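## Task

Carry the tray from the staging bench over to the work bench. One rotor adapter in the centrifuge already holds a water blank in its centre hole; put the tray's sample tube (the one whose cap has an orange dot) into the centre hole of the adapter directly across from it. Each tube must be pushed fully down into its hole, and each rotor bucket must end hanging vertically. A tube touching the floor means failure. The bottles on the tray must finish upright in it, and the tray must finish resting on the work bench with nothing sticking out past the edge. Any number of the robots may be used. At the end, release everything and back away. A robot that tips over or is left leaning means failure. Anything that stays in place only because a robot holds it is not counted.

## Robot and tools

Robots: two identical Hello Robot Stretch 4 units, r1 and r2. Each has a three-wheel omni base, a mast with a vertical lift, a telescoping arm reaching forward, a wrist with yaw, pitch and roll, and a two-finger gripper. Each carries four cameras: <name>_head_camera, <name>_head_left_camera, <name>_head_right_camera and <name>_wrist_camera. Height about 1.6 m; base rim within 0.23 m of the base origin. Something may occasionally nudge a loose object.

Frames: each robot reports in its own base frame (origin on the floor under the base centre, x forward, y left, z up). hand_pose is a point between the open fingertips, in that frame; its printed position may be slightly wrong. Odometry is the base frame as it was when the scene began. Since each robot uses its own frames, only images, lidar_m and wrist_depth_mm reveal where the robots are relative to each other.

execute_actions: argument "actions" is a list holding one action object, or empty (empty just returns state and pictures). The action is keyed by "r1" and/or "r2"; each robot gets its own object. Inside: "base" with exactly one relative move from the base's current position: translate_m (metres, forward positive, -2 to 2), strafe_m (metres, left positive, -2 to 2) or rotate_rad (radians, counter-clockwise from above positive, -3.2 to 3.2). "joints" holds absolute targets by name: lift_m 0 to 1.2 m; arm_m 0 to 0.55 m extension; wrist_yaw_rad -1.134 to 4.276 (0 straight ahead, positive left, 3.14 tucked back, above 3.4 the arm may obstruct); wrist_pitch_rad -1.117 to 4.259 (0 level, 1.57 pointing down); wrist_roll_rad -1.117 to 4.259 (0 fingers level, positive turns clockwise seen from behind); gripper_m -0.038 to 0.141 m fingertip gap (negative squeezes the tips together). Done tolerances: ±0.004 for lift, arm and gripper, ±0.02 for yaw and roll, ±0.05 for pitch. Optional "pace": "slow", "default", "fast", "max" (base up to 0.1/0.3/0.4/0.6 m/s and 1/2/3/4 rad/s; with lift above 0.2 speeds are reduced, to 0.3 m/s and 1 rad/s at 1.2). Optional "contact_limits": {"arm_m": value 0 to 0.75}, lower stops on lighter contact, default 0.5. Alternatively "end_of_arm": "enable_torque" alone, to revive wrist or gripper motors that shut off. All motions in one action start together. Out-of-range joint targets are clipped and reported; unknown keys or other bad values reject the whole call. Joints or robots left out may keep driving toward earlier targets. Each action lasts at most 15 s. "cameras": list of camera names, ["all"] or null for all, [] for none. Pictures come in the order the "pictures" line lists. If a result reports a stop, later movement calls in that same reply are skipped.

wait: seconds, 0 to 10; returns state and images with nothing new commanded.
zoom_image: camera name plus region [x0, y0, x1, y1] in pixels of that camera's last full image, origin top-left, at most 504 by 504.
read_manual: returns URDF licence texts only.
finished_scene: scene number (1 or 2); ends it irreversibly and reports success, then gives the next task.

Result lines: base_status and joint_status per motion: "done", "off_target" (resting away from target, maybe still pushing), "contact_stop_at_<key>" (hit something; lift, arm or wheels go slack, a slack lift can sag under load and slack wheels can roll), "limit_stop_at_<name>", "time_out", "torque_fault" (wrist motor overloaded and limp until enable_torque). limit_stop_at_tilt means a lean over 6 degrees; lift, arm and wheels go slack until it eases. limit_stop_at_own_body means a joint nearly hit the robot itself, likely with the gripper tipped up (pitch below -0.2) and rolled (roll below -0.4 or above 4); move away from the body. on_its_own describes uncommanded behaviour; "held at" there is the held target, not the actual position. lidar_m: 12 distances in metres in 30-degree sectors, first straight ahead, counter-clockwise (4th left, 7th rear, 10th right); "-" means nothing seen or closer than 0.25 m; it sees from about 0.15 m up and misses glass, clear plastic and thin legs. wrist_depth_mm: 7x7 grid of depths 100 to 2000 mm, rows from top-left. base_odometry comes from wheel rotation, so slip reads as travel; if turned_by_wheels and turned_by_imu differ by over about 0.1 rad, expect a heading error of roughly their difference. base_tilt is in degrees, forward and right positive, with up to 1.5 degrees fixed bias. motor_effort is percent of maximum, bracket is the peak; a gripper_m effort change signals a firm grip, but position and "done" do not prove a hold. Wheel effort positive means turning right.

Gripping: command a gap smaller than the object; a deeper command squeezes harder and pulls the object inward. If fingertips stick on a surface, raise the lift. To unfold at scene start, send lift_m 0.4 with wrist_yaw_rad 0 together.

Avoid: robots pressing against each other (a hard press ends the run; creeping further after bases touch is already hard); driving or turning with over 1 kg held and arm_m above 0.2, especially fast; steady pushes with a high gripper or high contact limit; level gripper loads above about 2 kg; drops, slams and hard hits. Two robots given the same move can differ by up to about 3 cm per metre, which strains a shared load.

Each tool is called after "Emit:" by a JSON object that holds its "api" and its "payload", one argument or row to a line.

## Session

Emit:
{"api": "execute_actions", "payload": {
  "actions": []
}}

Scene clock: 0.00 s.
r1.base_odometry: x=+0.000 y=+0.000 heading=+0.000 (m, m, rad; r1's odometry frame)
r1.turned_by_wheels: +0.000 (rad since the last result)
r1.turned_by_imu: +0.000 (rad since the last result)
r1.base_tilt: forward=+0.3 right=+0.1 (deg)
r1.lidar_m: 0.99 0.83 0.77 0.89 1.41 3.13 1.73 2.14 1.26 1.29 1.99 2.12
r1.base_status: not commanded
r1.joint_positions: lift_m=+0.154 arm_m=+0.000 wrist_yaw_rad=+3.157 wrist_pitch_rad=-0.008 wrist_roll_rad=+0.011 gripper_m=+0.057
r1.joint_status: not commanded
r1.motor_effort: lift_m=+21 arm_m=-1 wrist_yaw_rad=+0 wrist_pitch_rad=-7 wrist_roll_rad=+0 gripper_m=-3 wheel_0=+0 wheel_1=+0 wheel_2=+0 (%)
r1.hand_pose: x=-0.1190 y=+0.0831 z=+0.3350 quat_wxyz=(-0.008, +0.004, +0.006, +1.000) (m; r1's base frame)
r1.wrist_depth_mm: - 135 - - - - - / - 125 149 - - - - / - 116 144 - - - - / - 128 184 - - - - / 135 - - - - - - / 1138 1397 202 1366 198 1182 1118 / 219 891 878 125 866 778 809
r2.base_odometry: x=+0.000 y=+0.000 heading=+0.000 (m, m, rad; r2's odometry frame)
r2.turned_by_wheels: +0.000 (rad since the last result)
r2.turned_by_imu: +0.000 (rad since the last result)
r2.base_tilt: forward=+1.0 right=-0.1 (deg)
r2.lidar_m: 1.33 1.16 2.67 1.44 1.39 4.17 1.52 1.08 1.02 1.08 1.52 4.16
r2.base_status: not commanded
r2.joint_positions: lift_m=+0.280 arm_m=+0.001 wrist_yaw_rad=+3.134 wrist_pitch_rad=+0.020 wrist_roll_rad=+0.005 gripper_m=+0.057
r2.joint_status: not commanded
r2.motor_effort: lift_m=+18 arm_m=+0 wrist_yaw_rad=+2 wrist_pitch_rad=-9 wrist_roll_rad=+1 gripper_m=-2 wheel_0=+0 wheel_1=+0 wheel_2=+0 (%)
r2.hand_pose: x=-0.1159 y=+0.0897 z=+0.4527 quat_wxyz=(+0.004, -0.010, +0.003, +1.000) (m; r2's base frame)
r2.wrist_depth_mm: - 141 1756 - - - - / - 120 148 - - - - / - 120 151 - - - - / - 141 204 - - - - / 211 1281 1708 - - - - / 228 1281 202 1808 211 1661 1537 / 226 1160 1118 654 1118 1025 1118
pictures: r1_head_camera, r1_head_left_camera, r1_head_right_camera, r1_wrist_camera, r2_head_camera, r2_head_left_camera, r2_head_right_camera, r2_wrist_camera
camera_calibration (this result's frames):
r1_wrist_camera: T_world_to_cam=[[0.0322834, 0.997528, -0.0624078, -0.0613194], [-0.0185997, -0.0618299, -0.997913, 0.398008], [-0.999306, 0.0333768, 0.0165576, 0.0960651], [0, 0, 0, 1]] pos_world=[0.105381, 0.0825703, 0.39176]
r2_wrist_camera: T_world_to_cam=[[-0.0338755, 0.997594, -0.0604875, -0.0514175], [0.016633, -0.0599512, -0.998063, 0.515934], [-0.999288, -0.0348159, -0.0145622, 0.119447], [0, 0, 0, 1]] pos_world=[0.109039, 0.0863833, 0.513564]
Images, in order (width x height): r1_head_camera 420x560, r1_head_left_camera 420x672, r1_head_right_camera 420x672, r1_wrist_camera 616x392, r2_head_camera 420x560, r2_head_left_camera 420x672, r2_head_right_camera 420x672, r2_wrist_camera 616x392.

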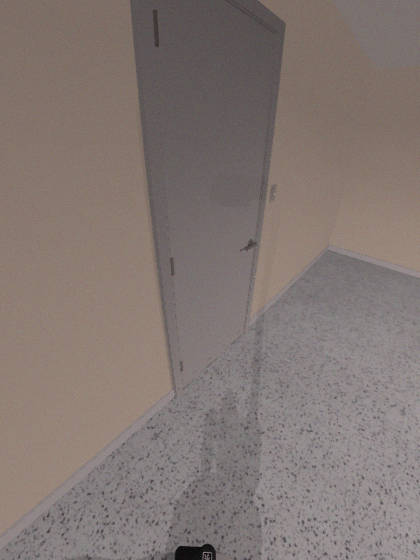

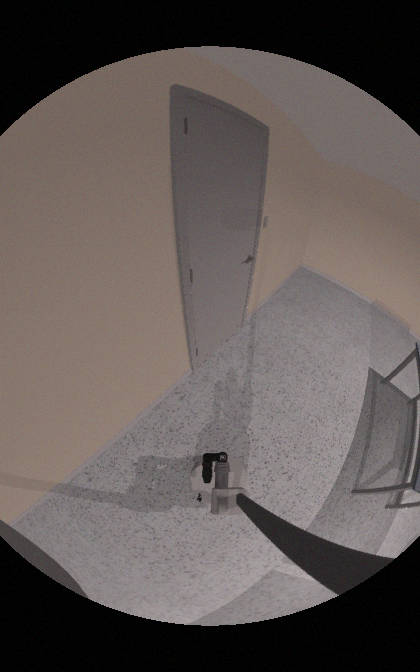

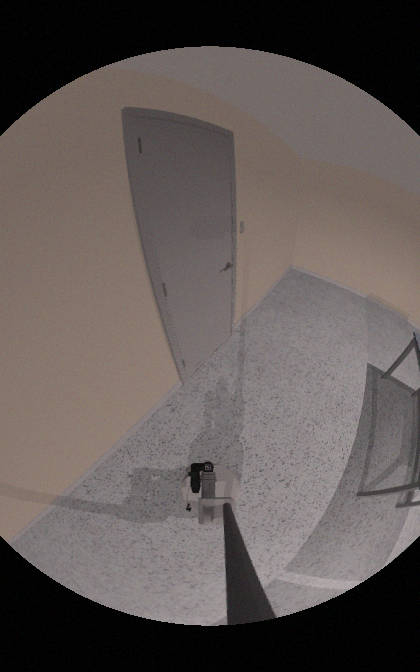

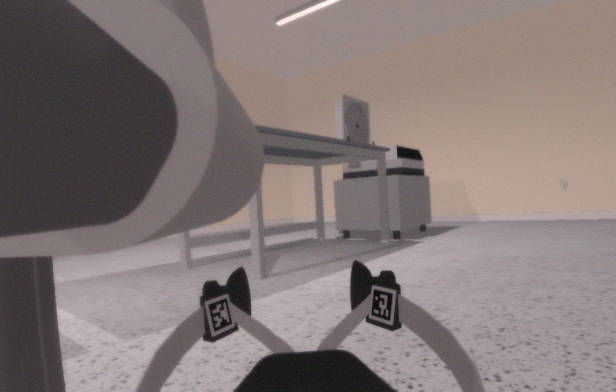

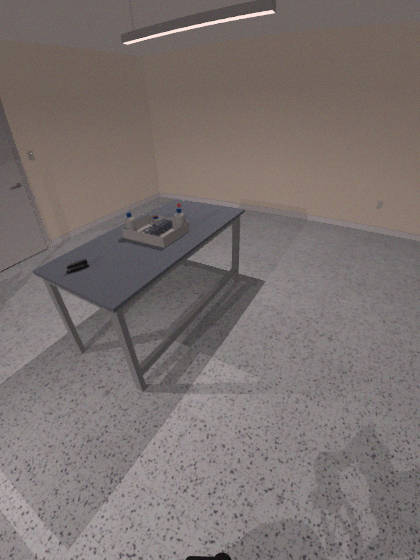

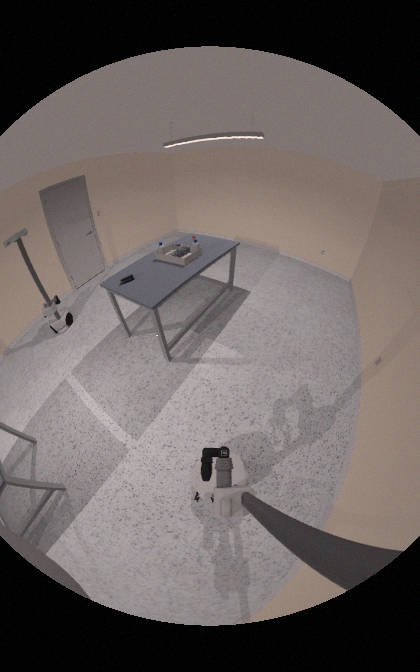

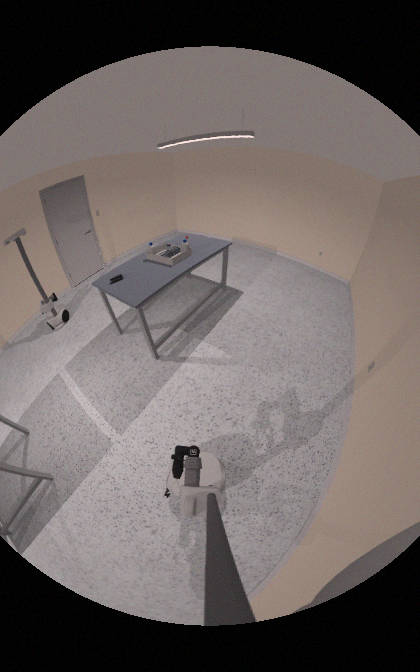

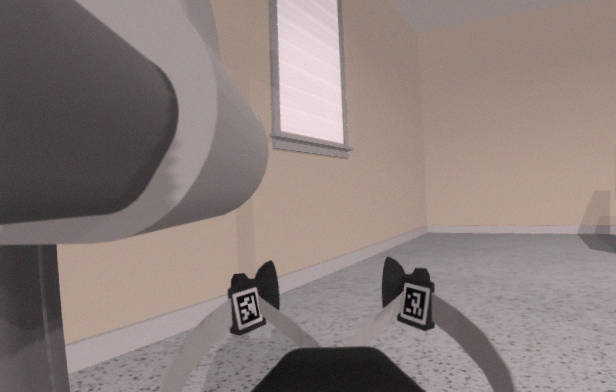

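Emit:
{"api": "zoom_image", "payload": {
  "camera": "r2_head_camera",
  "region": [100, 185, 220, 265]
}}

Emit:
{"api": "zoom_image", "payload": {
  "camera": "r2_head_camera",
  "region": [20, 180, 270, 400]
}}

Region (100, 185, 220, 265) of r2_head_camera's 420x560 image, scaled by 4.200, with more detail than that image has.

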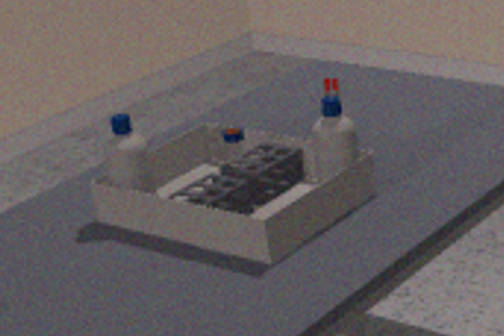

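Region (20, 180, 270, 400) of r2_head_camera's 420x560 image, scaled by 2.016, with more detail than that image has; it fills the top 444 rows of this view, and the rest is white.

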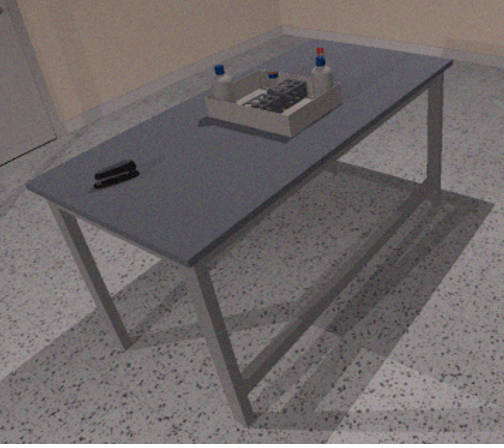

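Emit:
{"api": "execute_actions", "payload": {
  "actions": [
    {"r1": {"base": {"rotate_rad": -1.272}, "joints": {"lift_m": 0.2}, "pace": "max"}, "r2": {"base": {"rotate_rad": -0.053}, "joints": {"lift_m": 0.22}, "pace": "max"}}
  ],
  "cameras": ["r1_head_camera"]
}}

Scene clock: 3.90 s.
r1.base_odometry: x=+0.000 y=+0.000 heading=-1.272 (m, m, rad; r1's odometry frame)
r1.turned_by_wheels: -1.272 (rad since the last result)
r1.turned_by_imu: -1.253 (rad since the last result)
r1.base_tilt: forward=+0.4 right=+0.1 (deg)
r1.lidar_m: 1.51 3.96 1.29 0.89 0.79 0.82 1.12 2.63 1.78 1.72 2.65 1.25
r1.base_status: done
r1.joint_positions: lift_m=+0.200 arm_m=+0.000 wrist_yaw_rad=+3.157 wrist_pitch_rad=-0.008 wrist_roll_rad=+0.011 gripper_m=+0.057
r1.joint_status: all done
r1.motor_effort: lift_m=+23(29) arm_m=-1(1) wrist_yaw_rad=+1(0) wrist_pitch_rad=-6(8) wrist_roll_rad=+0(0) gripper_m=-4(3) wheel_0=+0(8) wheel_1=-1(9) wheel_2=+0(7) (%)
r1.hand_pose: x=-0.1189 y=+0.0831 z=+0.3805 quat_wxyz=(-0.008, +0.004, +0.006, +1.000) (m; r1's base frame)
r1.wrist_depth_mm: - 135 1808 1464 1060 842 723 / - 125 148 1464 1098 866 723 / - 116 143 1464 1078 866 723 / - 129 184 1499 1098 866 732 / 135 - - 1537 1078 866 732 / 1308 1618 201 1397 198 878 741 / 219 1008 991 125 960 809 741
r2.base_odometry: x=+0.000 y=+0.000 heading=-0.053 (m, m, rad; r2's odometry frame)
r2.turned_by_wheels: -0.053 (rad since the last result)
r2.turned_by_imu: -0.051 (rad since the last result)
r2.base_tilt: forward=+0.9 right=-0.2 (deg)
r2.lidar_m: 1.40 1.15 2.64 1.56 1.44 3.48 1.60 1.12 1.04 1.07 1.44 3.54
r2.base_status: done
r2.joint_positions: lift_m=+0.220 arm_m=+0.001 wrist_yaw_rad=+3.134 wrist_pitch_rad=+0.020 wrist_roll_rad=+0.005 gripper_m=+0.057
r2.joint_status: all done
r2.motor_effort: lift_m=+15(16) arm_m=+0(0) wrist_yaw_rad=+1(0) wrist_pitch_rad=-9(9) wrist_roll_rad=+1(0) gripper_m=-3(2) wheel_0=+0(5) wheel_1=-1(6) wheel_2=-1(7) (%)
r2.hand_pose: x=-0.1159 y=+0.0897 z=+0.3926 quat_wxyz=(+0.004, -0.010, +0.003, +1.000) (m; r2's base frame)
r2.wrist_depth_mm: - 141 1808 - - - - / - 120 148 - - - - / - 120 151 - - - - / - 141 205 - - - - / 211 1336 1808 - - - - / 229 1336 202 1576 212 1430 1336 / 224 1060 991 591 991 917 976
pictures: r1_head_camera
Images, in order (width x height): r1_head_camera 420x560.

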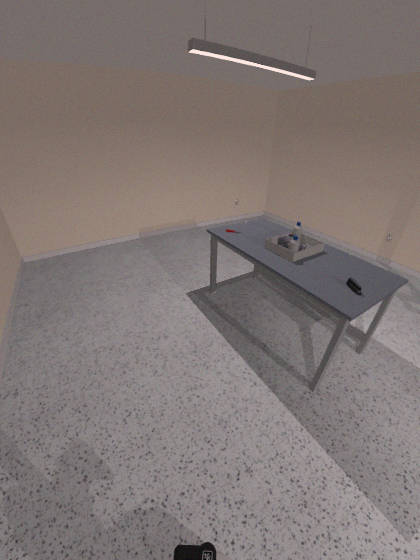

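Emit:
{"api": "execute_actions", "payload": {
  "actions": [
    {"r1": {"base": {"translate_m": 1.64}, "joints": {"lift_m": 1.05, "wrist_yaw_rad": 0, "gripper_m": 0.06}, "pace": "max"}, "r2": {"base": {"translate_m": 1.474}, "joints": {"lift_m": 1.05, "wrist_yaw_rad": 0, "gripper_m": 0.06}, "pace": "max"}}
  ],
  "cameras": ["r1_head_right_camera", "r2_head_left_camera"]
}}

Scene clock: 8.53 s.
r1.base_odometry: x=+0.483 y=-1.567 heading=-1.272 (m, m, rad; r1's odometry frame)
r1.turned_by_wheels: +0.000 (rad since the last result)
r1.turned_by_imu: +0.000 (rad since the last result)
r1.base_tilt: forward=+0.3 right=+0.1 (deg)
r1.lidar_m: 0.33 2.58 2.68 1.89 1.69 1.78 2.36 2.59 0.37 0.25 0.25 0.25
r1.base_status: done
r1.joint_positions: lift_m=+1.050 arm_m=+0.000 wrist_yaw_rad=+0.000 wrist_pitch_rad=-0.008 wrist_roll_rad=+0.011 gripper_m=+0.060
r1.joint_status: all done
r1.motor_effort: lift_m=+23(26) arm_m=-1(1) wrist_yaw_rad=-2(14) wrist_pitch_rad=-6(7) wrist_roll_rad=+0(0) gripper_m=-3(5) wheel_0=-1(8) wheel_1=-1(7) wheel_2=+0(13) (%)
r1.hand_pose: x=+0.4593 y=-0.0873 z=+1.2305 quat_wxyz=(+1.000, +0.005, -0.004, +0.000) (m; r1's base frame)
r1.wrist_depth_mm: - - - - - - - / - - - - - - - / - - - - - - - / - - - - - - - / - - - - - - - / - - 208 - 195 - - / - - - 125 - - -
r2.base_odometry: x=+1.472 y=-0.078 heading=-0.053 (m, m, rad; r2's odometry frame)
r2.turned_by_wheels: +0.000 (rad since the last result)
r2.turned_by_imu: -0.005 (rad since the last result)
r2.base_tilt: forward=+1.0 right=-0.1 (deg)
r2.lidar_m: 0.41 0.25 0.27 0.25 0.39 2.40 2.58 1.81 1.72 1.75 2.32 2.85
r2.base_status: done
r2.joint_positions: lift_m=+1.050 arm_m=+0.001 wrist_yaw_rad=+0.000 wrist_pitch_rad=+0.020 wrist_roll_rad=+0.005 gripper_m=+0.060
r2.joint_status: all done
r2.motor_effort: lift_m=+20(26) arm_m=+0(0) wrist_yaw_rad=+0(6) wrist_pitch_rad=-10(10) wrist_roll_rad=+2(1) gripper_m=+1(2) wheel_0=+0(8) wheel_1=+0(6) wheel_2=-1(15) (%)
r2.hand_pose: x=+0.4603 y=-0.0874 z=+1.2222 quat_wxyz=(+1.000, +0.003, +0.010, +0.000) (m; r2's base frame)
r2.wrist_depth_mm: - - - - - - - / - - - - - - - / - - - - - - - / - - - - - - - / - - - - - - - / - - 201 - - - - / - - - - - - -
pictures: r1_head_right_camera, r2_head_left_camera
Images, in order (width x height): r1_head_right_camera 420x672, r2_head_left_camera 420x672.

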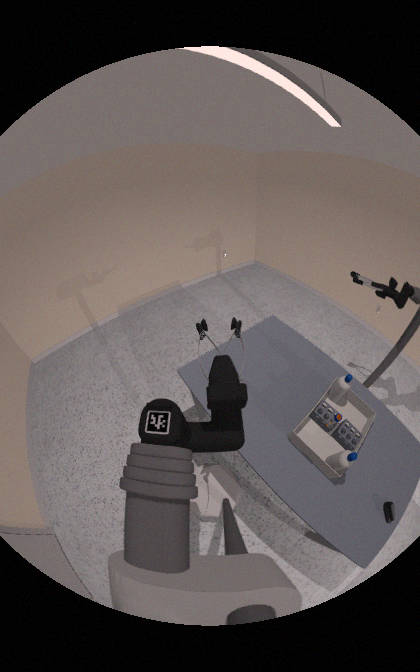

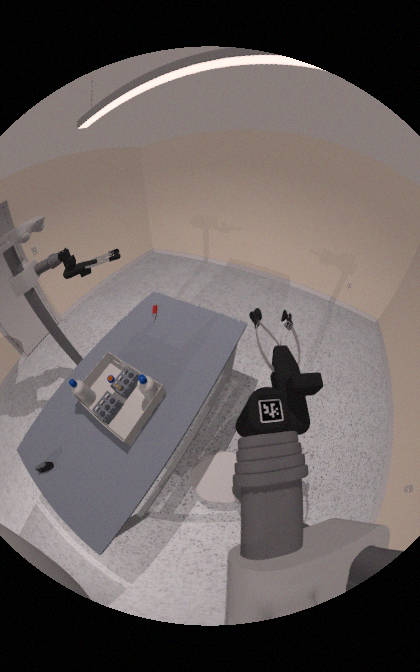

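Emit:
{"api": "execute_actions", "payload": {
  "actions": [
    {"r1": {"base": {"rotate_rad": -1.002}, "joints": {"arm_m": 0.265, "wrist_pitch_rad": 1.57, "wrist_roll_rad": 1.62}, "pace": "max"}, "r2": {"base": {"rotate_rad": 1.113}, "joints": {"arm_m": 0.265, "wrist_pitch_rad": 1.57, "wrist_roll_rad": 1.57}, "pace": "max"}}
  ],
  "cameras": ["r1_wrist_camera", "r2_wrist_camera", "r1_head_camera", "r2_head_camera"]
}}

Scene clock: 11.17 s.
r1.base_odometry: x=+0.483 y=-1.567 heading=-2.274 (m, m, rad; r1's odometry frame)
r1.turned_by_wheels: -1.002 (rad since the last result)
r1.turned_by_imu: -0.987 (rad since the last result)
r1.base_tilt: forward=+0.5 right=+0.0 (deg)
r1.lidar_m: 0.25 0.25 0.33 2.61 2.56 1.83 1.69 1.78 2.41 2.62 0.36 0.25
r1.base_status: done
r1.joint_positions: lift_m=+1.050 arm_m=+0.264 wrist_yaw_rad=+0.000 wrist_pitch_rad=+1.570 wrist_roll_rad=+1.620 gripper_m=+0.060
r1.joint_status: all done
r1.motor_effort: lift_m=+23(23) arm_m=+5(6) wrist_yaw_rad=+0(0) wrist_pitch_rad=+0(4) wrist_roll_rad=+1(6) gripper_m=-4(3) wheel_0=+1(5) wheel_1=+1(9) wheel_2=+0(5) (%)
r1.hand_pose: x=+0.4354 y=-0.0874 z=+0.9396 quat_wxyz=(+0.488, +0.512, +0.487, -0.512) (m; r1's base frame)
r1.wrist_depth_mm: 392 394 399 407 413 1229 1229 / 334 340 259 404 410 1229 1229 / 329 392 394 407 410 1205 1255 / 329 389 399 407 410 991 1229 / 336 389 397 404 410 1008 1255 / 329 364 208 404 195 1205 1229 / 357 332 362 125 410 1229 1229
r2.base_odometry: x=+1.472 y=-0.078 heading=+1.060 (m, m, rad; r2's odometry frame)
r2.turned_by_wheels: +1.113 (rad since the last result)
r2.turned_by_imu: +1.102 (rad since the last result)
r2.base_tilt: forward=+1.0 right=-0.1 (deg)
r2.lidar_m: 0.25 0.27 0.39 2.37 2.46 1.79 1.70 1.82 2.51 2.83 0.36 0.27
r2.base_status: done
r2.joint_positions: lift_m=+1.050 arm_m=+0.263 wrist_yaw_rad=+0.000 wrist_pitch_rad=+1.570 wrist_roll_rad=+1.569 gripper_m=+0.060
r2.joint_status: all done
r2.motor_effort: lift_m=+20(20) arm_m=+9(11) wrist_yaw_rad=-1(1) wrist_pitch_rad=+0(5) wrist_roll_rad=+3(9) gripper_m=-4(2) wheel_0=-1(5) wheel_1=+0(5) wheel_2=-1(6) (%)
r2.hand_pose: x=+0.4347 y=-0.0874 z=+0.9396 quat_wxyz=(+0.501, +0.500, +0.500, -0.499) (m; r2's base frame)
r2.wrist_depth_mm: 424 415 407 407 399 1160 1138 / 415 382 236 402 399 394 1138 / 421 379 402 389 397 397 1138 / 353 368 404 399 397 399 931 / 421 399 407 404 399 397 917 / 418 353 199 402 397 399 1160 / 418 353 402 277 399 399 1138
pictures: r1_head_camera, r1_wrist_camera, r2_head_camera, r2_wrist_camera
camera_calibration (this result's frames):
r1_wrist_camera: T_world_to_cam=[[-0.993957, 0.0994318, 0.0465072, 0.394608], [0.0990222, 0.995024, -0.0110345, 0.115026], [-0.047373, -0.00636259, -0.998857, 1.18186], [0, 0, 0, 1]] pos_world=[0.436821, -0.14617, 1.16343]
r2_wrist_camera: T_world_to_cam=[[-0.997634, 0.0526793, -0.0441829, 0.494348], [0.0528724, 0.998596, -0.00321157, 0.124094], [0.0439517, -0.00554003, -0.999018, 1.14464], [0, 0, 0, 1]] pos_world=[0.436309, -0.14362, 1.16575]
Images, in order (width x height): r1_head_camera 420x560, r1_wrist_camera 616x392, r2_head_camera 420x560, r2_wrist_camera 616x392.

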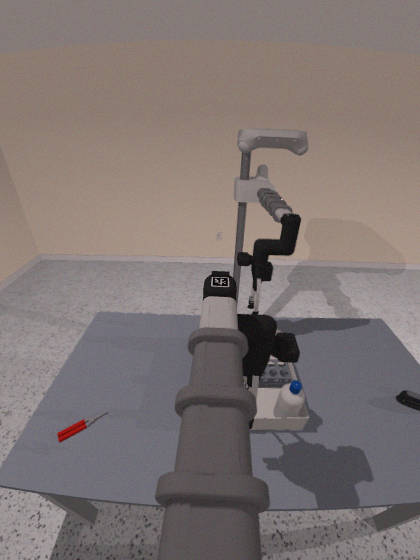

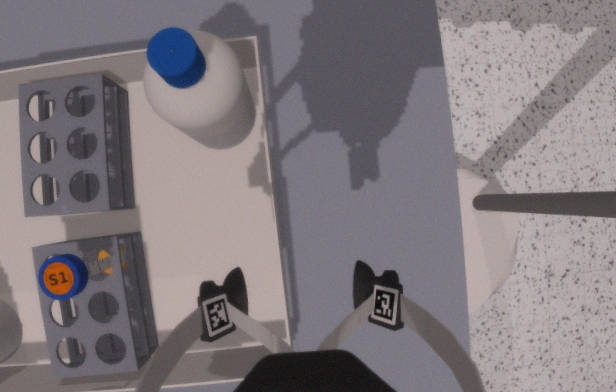

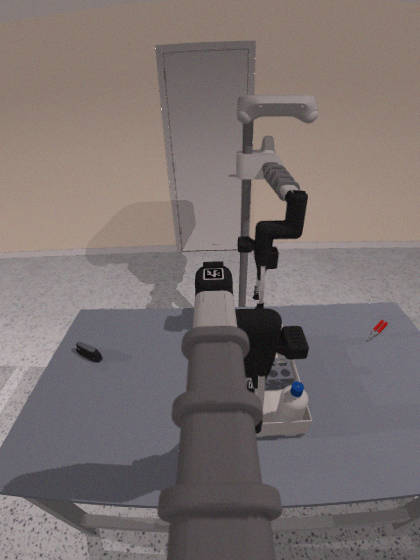

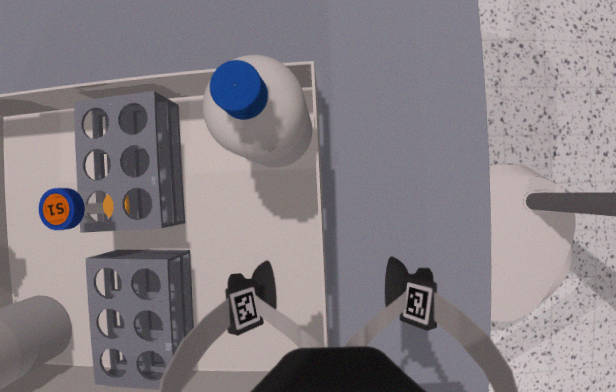

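Emit:
{"api": "execute_actions", "payload": {
  "actions": [
    {"r1": {"base": {"rotate_rad": 0.03}, "joints": {"arm_m": 0.276, "wrist_roll_rad": 1.60, "lift_m": 0.915}, "pace": "fast"}, "r2": {"base": {"strafe_m": 0.04}, "joints": {"arm_m": 0.272, "lift_m": 0.915}, "pace": "fast"}}
  ],
  "cameras": ["r1_wrist_camera", "r2_wrist_camera"]
}}

Scene clock: 13.27 s.
r1.base_odometry: x=+0.483 y=-1.567 heading=-2.244 (m, m, rad; r1's odometry frame)
r1.turned_by_wheels: +0.030 (rad since the last result)
r1.turned_by_imu: +0.030 (rad since the last result)
r1.base_tilt: forward=+0.3 right=+0.1 (deg)
r1.lidar_m: 0.25 0.25 0.32 2.61 2.50 1.77 1.71 1.78 2.50 2.58 0.33 0.25
r1.base_status: done
r1.joint_positions: lift_m=+0.915 arm_m=+0.275 wrist_yaw_rad=+0.000 wrist_pitch_rad=+1.570 wrist_roll_rad=+1.600 gripper_m=+0.060
r1.joint_status: all done
r1.motor_effort: lift_m=+18(22) arm_m=+5(7) wrist_yaw_rad=+0(1) wrist_pitch_rad=+0(1) wrist_roll_rad=-1(4) gripper_m=-3(2) wheel_0=+0(2) wheel_1=+0(0) wheel_2=+1(3) (%)
r1.hand_pose: x=+0.4463 y=-0.0874 z=+0.8050 quat_wxyz=(+0.493, +0.508, +0.492, -0.507) (m; r1's base frame)
r1.wrist_depth_mm: 252 216 169 270 274 277 1098 / 251 259 234 270 273 278 1098 / 251 259 264 270 273 277 1078 / 255 259 263 268 272 277 640 / 227 259 262 267 272 274 1078 / 227 258 208 268 195 277 683 / 225 257 262 124 271 276 278
r2.base_odometry: x=+1.437 y=-0.059 heading=+1.060 (m, m, rad; r2's odometry frame)
r2.turned_by_wheels: +0.000 (rad since the last result)
r2.turned_by_imu: +0.001 (rad since the last result)
r2.base_tilt: forward=+1.0 right=-0.2 (deg)
r2.lidar_m: 0.25 0.27 0.38 2.31 2.44 1.79 1.72 1.80 2.47 2.89 0.36 0.26
r2.base_status: done
r2.joint_positions: lift_m=+0.915 arm_m=+0.270 wrist_yaw_rad=+0.000 wrist_pitch_rad=+1.570 wrist_roll_rad=+1.569 gripper_m=+0.060
r2.joint_status: all done
r2.motor_effort: lift_m=+13(19) arm_m=+10(10) wrist_yaw_rad=+1(0) wrist_pitch_rad=-1(1) wrist_roll_rad=+3(2) gripper_m=+4(0) wheel_0=+0(9) wheel_1=-1(5) wheel_2=-1(0) (%)
r2.hand_pose: x=+0.4415 y=-0.0874 z=+0.8051 quat_wxyz=(+0.501, +0.500, +0.500, -0.499) (m; r2's base frame)
r2.wrist_depth_mm: 213 271 161 243 263 259 257 / 244 271 270 264 264 260 256 / 244 272 268 267 264 259 258 / 276 272 268 267 265 260 258 / 215 272 270 266 265 260 259 / 215 270 199 265 263 259 259 / 216 268 270 174 265 259 258
pictures: r1_wrist_camera, r2_wrist_camera
camera_calibration (this result's frames):
r1_wrist_camera: T_world_to_cam=[[-0.995666, 0.0804063, 0.0467423, 0.410566], [0.0799727, 0.996736, -0.0110771, 0.121151], [-0.0474804, -0.007291, -0.998846, 1.04785], [0, 0, 0, 1]] pos_world=[0.448851, -0.146127, 1.02879]
r2_wrist_camera: T_world_to_cam=[[-0.997634, 0.0528718, -0.0439429, 0.495054], [0.0530642, 0.998586, -0.00322434, 0.123225], [0.0437103, -0.00554851, -0.999029, 1.0101], [0, 0, 0, 1]] pos_world=[0.443193, -0.143621, 1.03127]
Images, in order (width x height): r1_wrist_camera 616x392, r2_wrist_camera 616x392.

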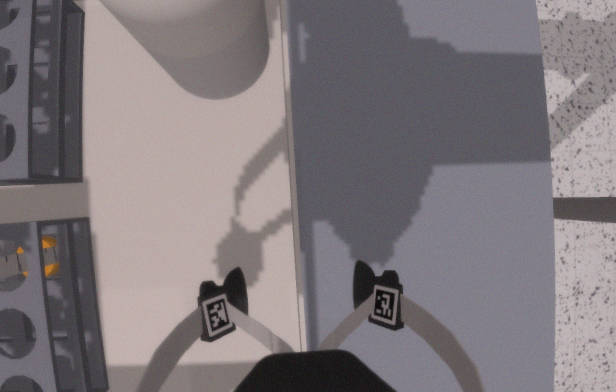

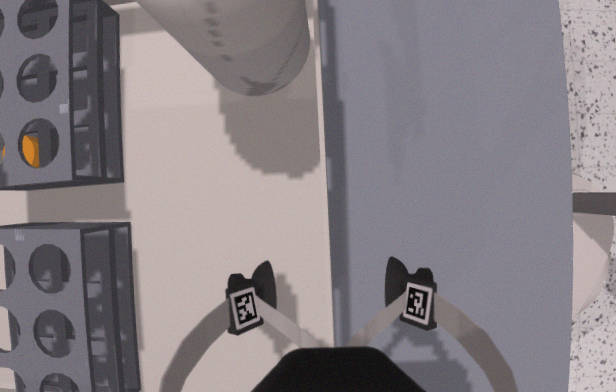

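Emit:
{"api": "execute_actions", "payload": {
  "actions": [
    {"r1": {"joints": {"gripper_m": -0.038}}, "r2": {"base": {"rotate_rad": -0.005}, "joints": {"gripper_m": -0.038}}}
  ],
  "cameras": ["r1_wrist_camera", "r2_wrist_camera", "r2_head_left_camera", "r1_head_right_camera"]
}}

Scene clock: 15.03 s.
r1.base_odometry: x=+0.483 y=-1.567 heading=-2.244 (m, m, rad; r1's odometry frame)
r1.turned_by_wheels: +0.000 (rad since the last result)
r1.turned_by_imu: +0.001 (rad since the last result)
r1.base_tilt: forward=+0.5 right=+0.1 (deg)
r1.lidar_m: 0.25 0.25 0.36 2.60 2.47 1.83 1.70 1.78 2.50 2.56 0.32 0.25
r1.base_status: not commanded
r1.joint_positions: lift_m=+0.915 arm_m=+0.275 wrist_yaw_rad=+0.000 wrist_pitch_rad=+1.568 wrist_roll_rad=+1.600 gripper_m=-0.037
r1.joint_status: all done
r1.motor_effort: lift_m=+21(21) arm_m=+5(5) wrist_yaw_rad=-1(1) wrist_pitch_rad=+3(5) wrist_roll_rad=+0(1) gripper_m=-20(19) wheel_0=+0(0) wheel_1=+0(0) wheel_2=+1(1) (%)
r1.hand_pose: x=+0.4468 y=-0.0874 z=+0.8047 quat_wxyz=(+0.493, +0.508, +0.492, -0.507) (m; r1's base frame)
r1.wrist_depth_mm: 243 213 169 268 272 276 1098 / 243 252 236 267 272 274 1098 / 244 252 256 267 272 276 1078 / 249 252 255 267 272 274 640 / 220 252 255 267 270 276 1098 / 221 251 203 199 180 274 683 / 219 249 253 132 271 274 278
r2.base_odometry: x=+1.437 y=-0.059 heading=+1.054 (m, m, rad; r2's odometry frame)
r2.turned_by_wheels: -0.005 (rad since the last result)
r2.turned_by_imu: -0.004 (rad since the last result)
r2.base_tilt: forward=+1.0 right=-0.1 (deg)
r2.lidar_m: 0.25 0.28 0.39 2.31 2.46 1.80 1.71 1.79 2.47 2.88 0.35 0.26
r2.base_status: done
r2.joint_positions: lift_m=+0.915 arm_m=+0.270 wrist_yaw_rad=+0.001 wrist_pitch_rad=+1.569 wrist_roll_rad=+1.569 gripper_m=-0.037
r2.joint_status: all done
r2.motor_effort: lift_m=+16(16) arm_m=+9(10) wrist_yaw_rad=-2(1) wrist_pitch_rad=+2(3) wrist_roll_rad=+2(3) gripper_m=-17(14) wheel_0=-1(0) wheel_1=+1(3) wheel_2=-1(2) (%)
r2.hand_pose: x=+0.4420 y=-0.0874 z=+0.8049 quat_wxyz=(+0.501, +0.500, +0.500, -0.499) (m; r2's base frame)
r2.wrist_depth_mm: 206 260 155 256 263 258 256 / 236 263 259 258 262 258 256 / 237 263 260 260 263 259 256 / 268 265 263 260 264 259 257 / 238 264 262 259 264 259 257 / 209 265 260 196 182 259 258 / 210 263 263 222 264 258 257
pictures: r1_head_right_camera, r1_wrist_camera, r2_head_left_camera, r2_wrist_camera
camera_calibration (this result's frames):
r1_wrist_camera: T_world_to_cam=[[-0.995777, 0.079801, 0.045391, 0.412155], [0.0793817, 0.996784, -0.0109689, 0.121289], [-0.0461203, -0.0073194, -0.998909, 1.04707], [0, 0, 0, 1]] pos_world=[0.449078, -0.146126, 1.02855]
r2_wrist_camera: T_world_to_cam=[[-0.997615, 0.0522849, -0.0450514, 0.496315], [0.0524803, 0.998617, -0.00316528, 0.123414], [0.0448236, -0.00552204, -0.99898, 1.00934], [0, 0, 0, 1]] pos_world=[0.443412, -0.143619, 1.03106]
Images, in order (width x height): r1_head_right_camera 420x672, r1_wrist_camera 616x392, r2_head_left_camera 420x672, r2_wrist_camera 616x392.

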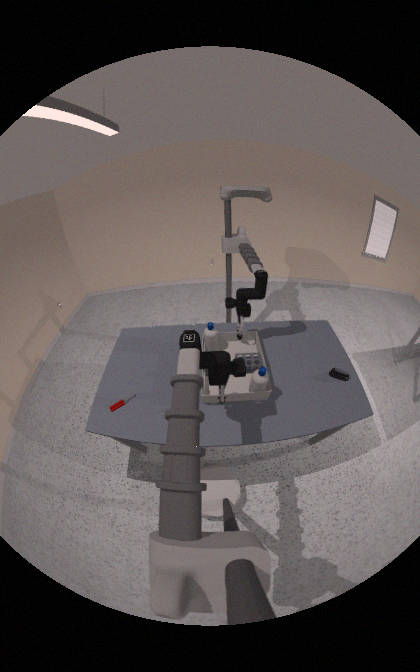

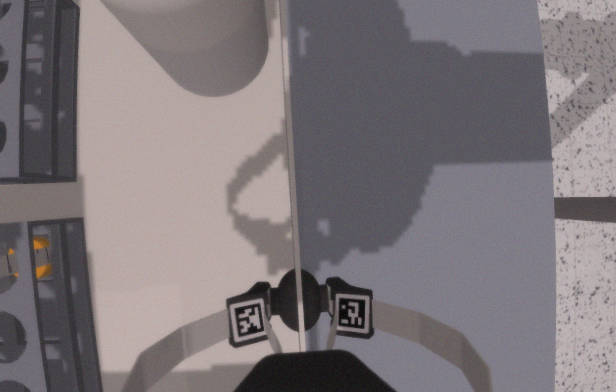

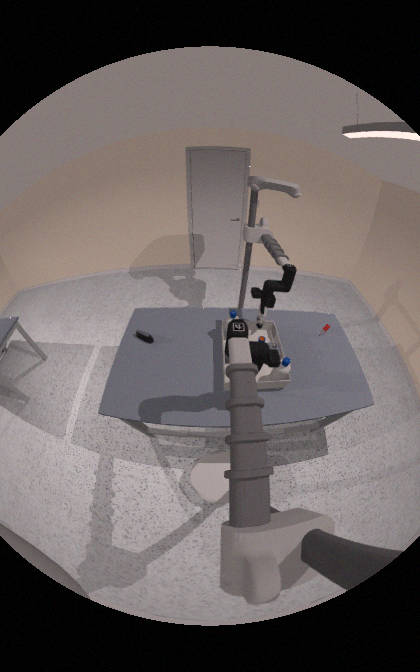

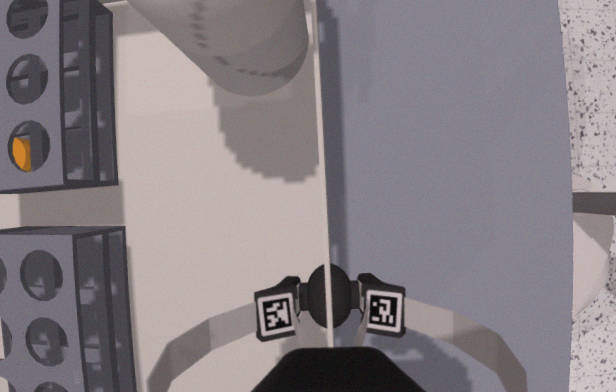

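Emit:
{"api": "execute_actions", "payload": {
  "actions": [
    {"r1": {"base": {"strafe_m": -1.85}, "joints": {"lift_m": 1.01}, "pace": "fast"}, "r2": {"base": {"strafe_m": 1.85}, "joints": {"lift_m": 1.01}, "pace": "fast"}}
  ],
  "cameras": ["r1_wrist_camera", "r2_wrist_camera", "r2_head_left_camera", "r1_head_right_camera"]
}}

Scene clock: 21.93 s.
r1.base_odometry: x=-0.964 y=-0.414 heading=-2.244 (m, m, rad; r1's odometry frame)
r1.turned_by_wheels: +0.000 (rad since the last result)
r1.turned_by_imu: -0.001 (rad since the last result)
r1.base_tilt: forward=+0.4 right=+0.1 (deg)
r1.lidar_m: 0.44 1.34 0.96 0.95 2.49 1.82 1.73 1.81 2.50 0.89 0.75 0.46
r1.base_status: done
r1.joint_positions: lift_m=+1.009 arm_m=+0.275 wrist_yaw_rad=+0.002 wrist_pitch_rad=+1.565 wrist_roll_rad=+1.600 gripper_m=-0.037
r1.joint_status: all done
r1.motor_effort: lift_m=+27(28) arm_m=+4(5) wrist_yaw_rad=-5(4) wrist_pitch_rad=+15(15) wrist_roll_rad=+0(0) gripper_m=-20(19) wheel_0=-3(8) wheel_1=+0(11) wheel_2=+2(1) (%)
r1.hand_pose: x=+0.4481 y=-0.0874 z=+0.8992 quat_wxyz=(+0.495, +0.508, +0.492, -0.505) (m; r1's base frame)
r1.wrist_depth_mm: 246 161 174 1160 1160 1182 1205 / 246 253 245 1160 1160 1182 1205 / 246 253 256 1160 1182 1182 1182 / 250 253 256 1138 1118 960 1205 / 221 251 255 1160 946 946 1182 / 223 252 183 198 946 946 1205 / 220 248 253 128 1160 1205 1182
r2.base_odometry: x=-0.172 y=+0.855 heading=+1.054 (m, m, rad; r2's odometry frame)
r2.turned_by_wheels: +0.000 (rad since the last result)
r2.turned_by_imu: +0.001 (rad since the last result)
r2.base_tilt: forward=+1.0 right=-0.1 (deg)
r2.lidar_m: 0.44 0.63 0.50 1.14 2.43 1.80 1.69 1.80 2.45 1.26 1.27 0.47
r2.base_status: done
r2.joint_positions: lift_m=+1.009 arm_m=+0.271 wrist_yaw_rad=+0.002 wrist_pitch_rad=+1.565 wrist_roll_rad=+1.569 gripper_m=-0.037
r2.joint_status: all done
r2.motor_effort: lift_m=+25(27) arm_m=+8(9) wrist_yaw_rad=-5(5) wrist_pitch_rad=+13(14) wrist_roll_rad=+3(2) gripper_m=-16(18) wheel_0=-1(11) wheel_1=-1(7) wheel_2=+0(0) (%)
r2.hand_pose: x=+0.4435 y=-0.0874 z=+0.8992 quat_wxyz=(+0.502, +0.501, +0.499, -0.498) (m; r2's base frame)
r2.wrist_depth_mm: 208 262 154 213 1118 1118 1078 / 236 264 258 258 1118 1118 1098 / 236 264 260 259 1098 1098 1098 / 271 265 260 258 1118 904 891 / 240 264 262 258 1138 904 878 / 238 266 260 198 182 891 991 / 238 264 263 258 1138 1118 1098
pictures: r1_head_right_camera, r1_wrist_camera, r2_head_left_camera, r2_wrist_camera
camera_calibration (this result's frames):
r1_wrist_camera: T_world_to_cam=[[-0.996052, 0.0783691, 0.0417007, 0.412556], [0.0779888, 0.996897, -0.0106729, 0.122581], [-0.0424077, -0.00737862, -0.999073, 1.14002], [0, 0, 0, 1]] pos_world=[0.449713, -0.146121, 1.12306]
r2_wrist_camera: T_world_to_cam=[[-0.997487, 0.0509853, -0.0491921, 0.505644], [0.0511918, 0.998685, -0.00294458, 0.124007], [0.0489772, -0.00545541, -0.998785, 1.10144], [0, 0, 0, 1]] pos_world=[0.44408, -0.143616, 1.12534]
Images, in order (width x height): r1_head_right_camera 420x672, r1_wrist_camera 616x392, r2_head_left_camera 420x672, r2_wrist_camera 616x392.

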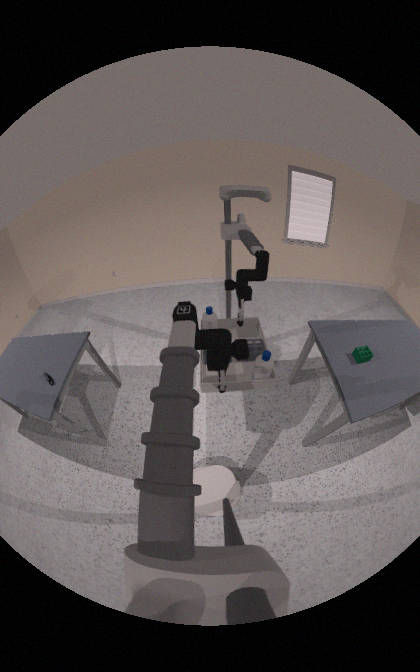

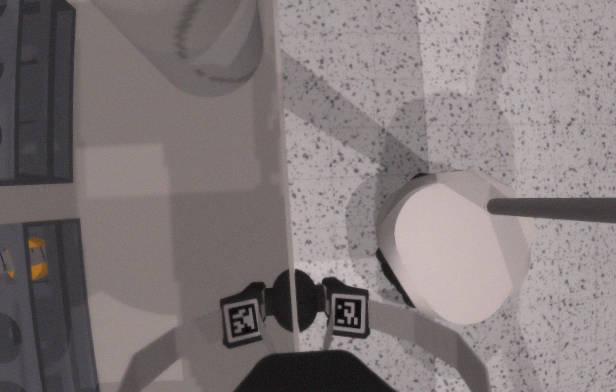

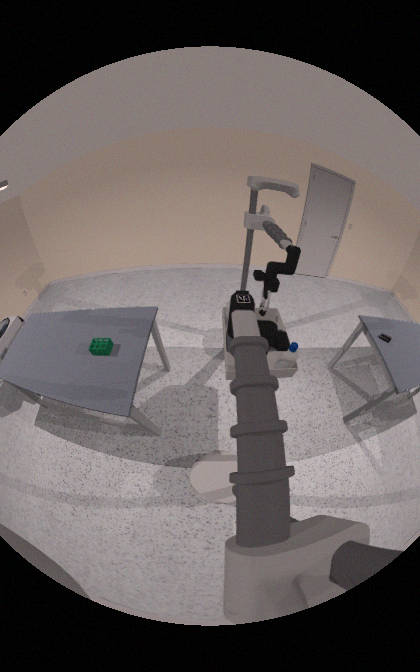

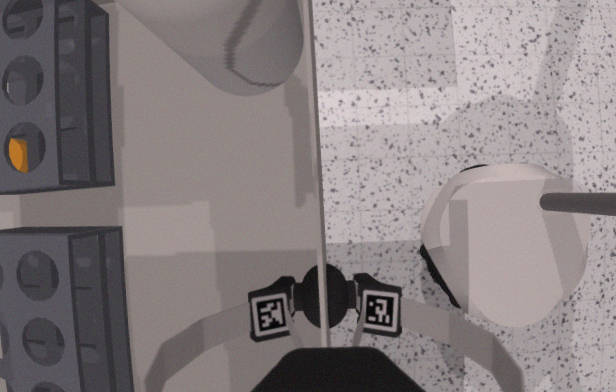

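Emit:
{"api": "zoom_image", "payload": {
  "camera": "r2_head_left_camera",
  "region": [0, 290, 180, 450]
}}

Region (0, 290, 180, 450) of r2_head_left_camera's 420x672 image, scaled by 2.800, with more detail than that image has.

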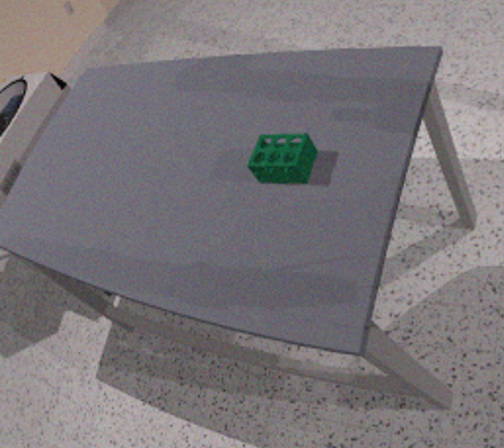

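Emit:
{"api": "execute_actions", "payload": {
  "actions": [
    {"r1": {"base": {"strafe_m": -1.848}, "joints": {"lift_m": 1.025, "arm_m": 0.284}, "pace": "fast"}, "r2": {"base": {"strafe_m": 1.86}, "joints": {"lift_m": 1.025, "arm_m": 0.282}, "pace": "fast"}}
  ],
  "cameras": ["r1_wrist_camera", "r2_wrist_camera", "r2_head_left_camera", "r1_head_right_camera", "r1_head_camera"]
}}

Scene clock: 29.17 s.
r1.base_odometry: x=-2.408 y=+0.739 heading=-2.244 (m, m, rad; r1's odometry frame)
r1.turned_by_wheels: +0.000 (rad since the last result)
r1.turned_by_imu: +0.000 (rad since the last result)
r1.base_tilt: forward=+0.4 right=+0.2 (deg)
r1.lidar_m: 0.25 0.25 0.35 0.91 2.47 1.84 1.74 1.81 2.48 0.91 0.30 0.25
r1.base_status: done
r1.joint_positions: lift_m=+1.025 arm_m=+0.283 wrist_yaw_rad=+0.001 wrist_pitch_rad=+1.565 wrist_roll_rad=+1.600 gripper_m=-0.037
r1.joint_status: all done
r1.motor_effort: lift_m=+27(30) arm_m=+4(6) wrist_yaw_rad=-2(5) wrist_pitch_rad=+14(15) wrist_roll_rad=+0(0) gripper_m=-18(20) wheel_0=-4(8) wheel_1=+0(9) wheel_2=+1(1) (%)
r1.hand_pose: x=+0.4560 y=-0.0874 z=+0.9142 quat_wxyz=(+0.494, +0.508, +0.491, -0.505) (m; r1's base frame)
r1.wrist_depth_mm: 245 252 171 379 387 1205 1205 / 245 254 249 377 384 389 1205 / 245 253 256 379 384 389 1205 / 249 252 255 377 384 387 1182 / 223 252 256 377 384 387 1205 / 224 251 183 197 382 387 1205 / 221 249 253 128 379 387 1229
r2.base_odometry: x=-1.789 y=+1.774 heading=+1.054 (m, m, rad; r2's odometry frame)
r2.turned_by_wheels: +0.000 (rad since the last result)
r2.turned_by_imu: +0.001 (rad since the last result)
r2.base_tilt: forward=+1.0 right=-0.2 (deg)
r2.lidar_m: 0.28 0.31 0.55 2.11 2.24 1.75 1.68 1.69 2.44 1.13 0.41 0.28
r2.base_status: done
r2.joint_positions: lift_m=+1.024 arm_m=+0.281 wrist_yaw_rad=+0.001 wrist_pitch_rad=+1.565 wrist_roll_rad=+1.570 gripper_m=-0.037
r2.joint_status: all done
r2.motor_effort: lift_m=+24(28) arm_m=+8(8) wrist_yaw_rad=-4(5) wrist_pitch_rad=+13(13) wrist_roll_rad=+2(2) gripper_m=-17(18) wheel_0=+0(9) wheel_1=-2(12) wheel_2=+0(1) (%)
r2.hand_pose: x=+0.4533 y=-0.0874 z=+0.9142 quat_wxyz=(+0.502, +0.501, +0.499, -0.498) (m; r2's base frame)
r2.wrist_depth_mm: 235 264 158 217 373 1118 1098 / 237 264 260 256 373 370 1118 / 240 265 260 258 373 368 1160 / 268 266 259 258 375 370 891 / 217 266 262 260 373 368 904 / 209 266 260 198 182 368 991 / 238 262 263 257 373 366 1098
pictures: r1_head_camera, r1_head_right_camera, r1_wrist_camera, r2_head_left_camera, r2_wrist_camera
camera_calibration (this result's frames):
r1_wrist_camera: T_world_to_cam=[[-0.995986, 0.079131, 0.041845, 0.419691], [0.0787498, 0.996837, -0.010684, 0.121785], [-0.0425581, -0.00734584, -0.999067, 1.1554], [0, 0, 0, 1]] pos_world=[0.457588, -0.146123, 1.13807]
r2_wrist_camera: T_world_to_cam=[[-0.997448, 0.0519408, -0.0489927, 0.516102], [0.0521477, 0.998635, -0.0029531, 0.123118], [0.0487724, -0.00550042, -0.998795, 1.11607], [0, 0, 0, 1]] pos_world=[0.453931, -0.143618, 1.14037]
Images, in order (width x height): r1_head_camera 420x560, r1_head_right_camera 420x672, r1_wrist_camera 616x392, r2_head_left_camera 420x672, r2_wrist_camera 616x392.

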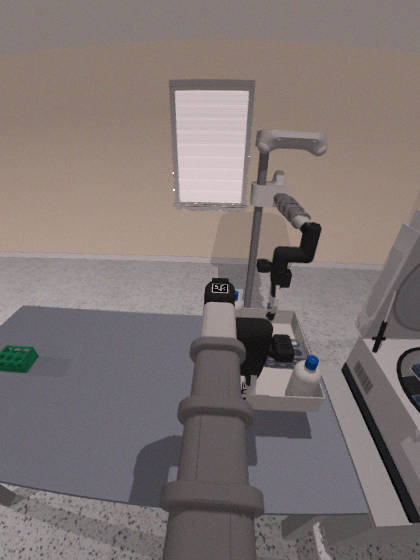

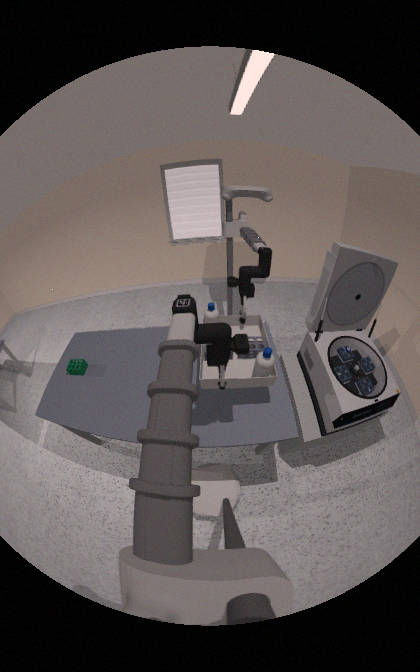

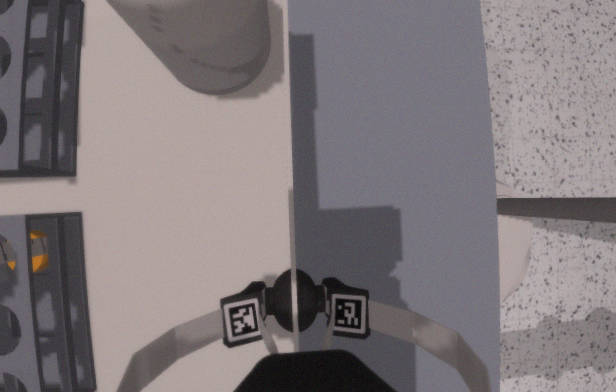

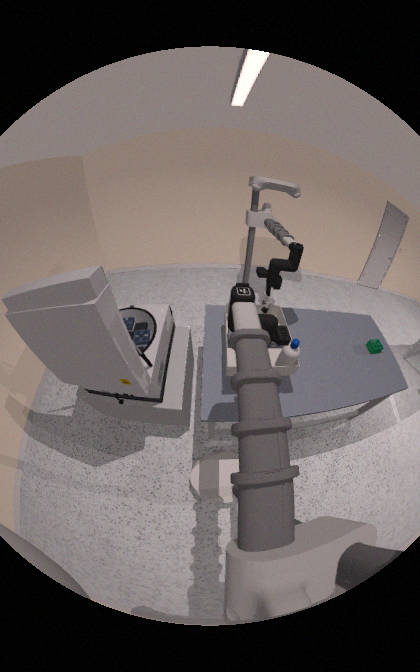

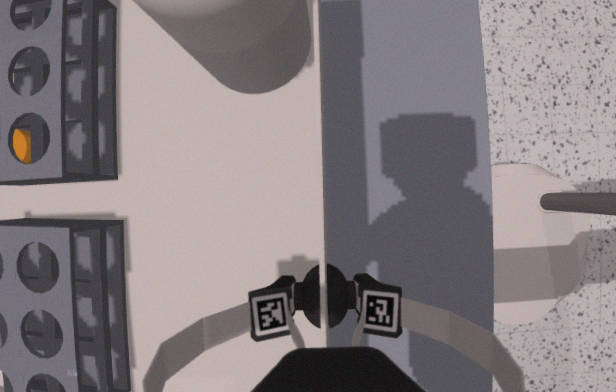

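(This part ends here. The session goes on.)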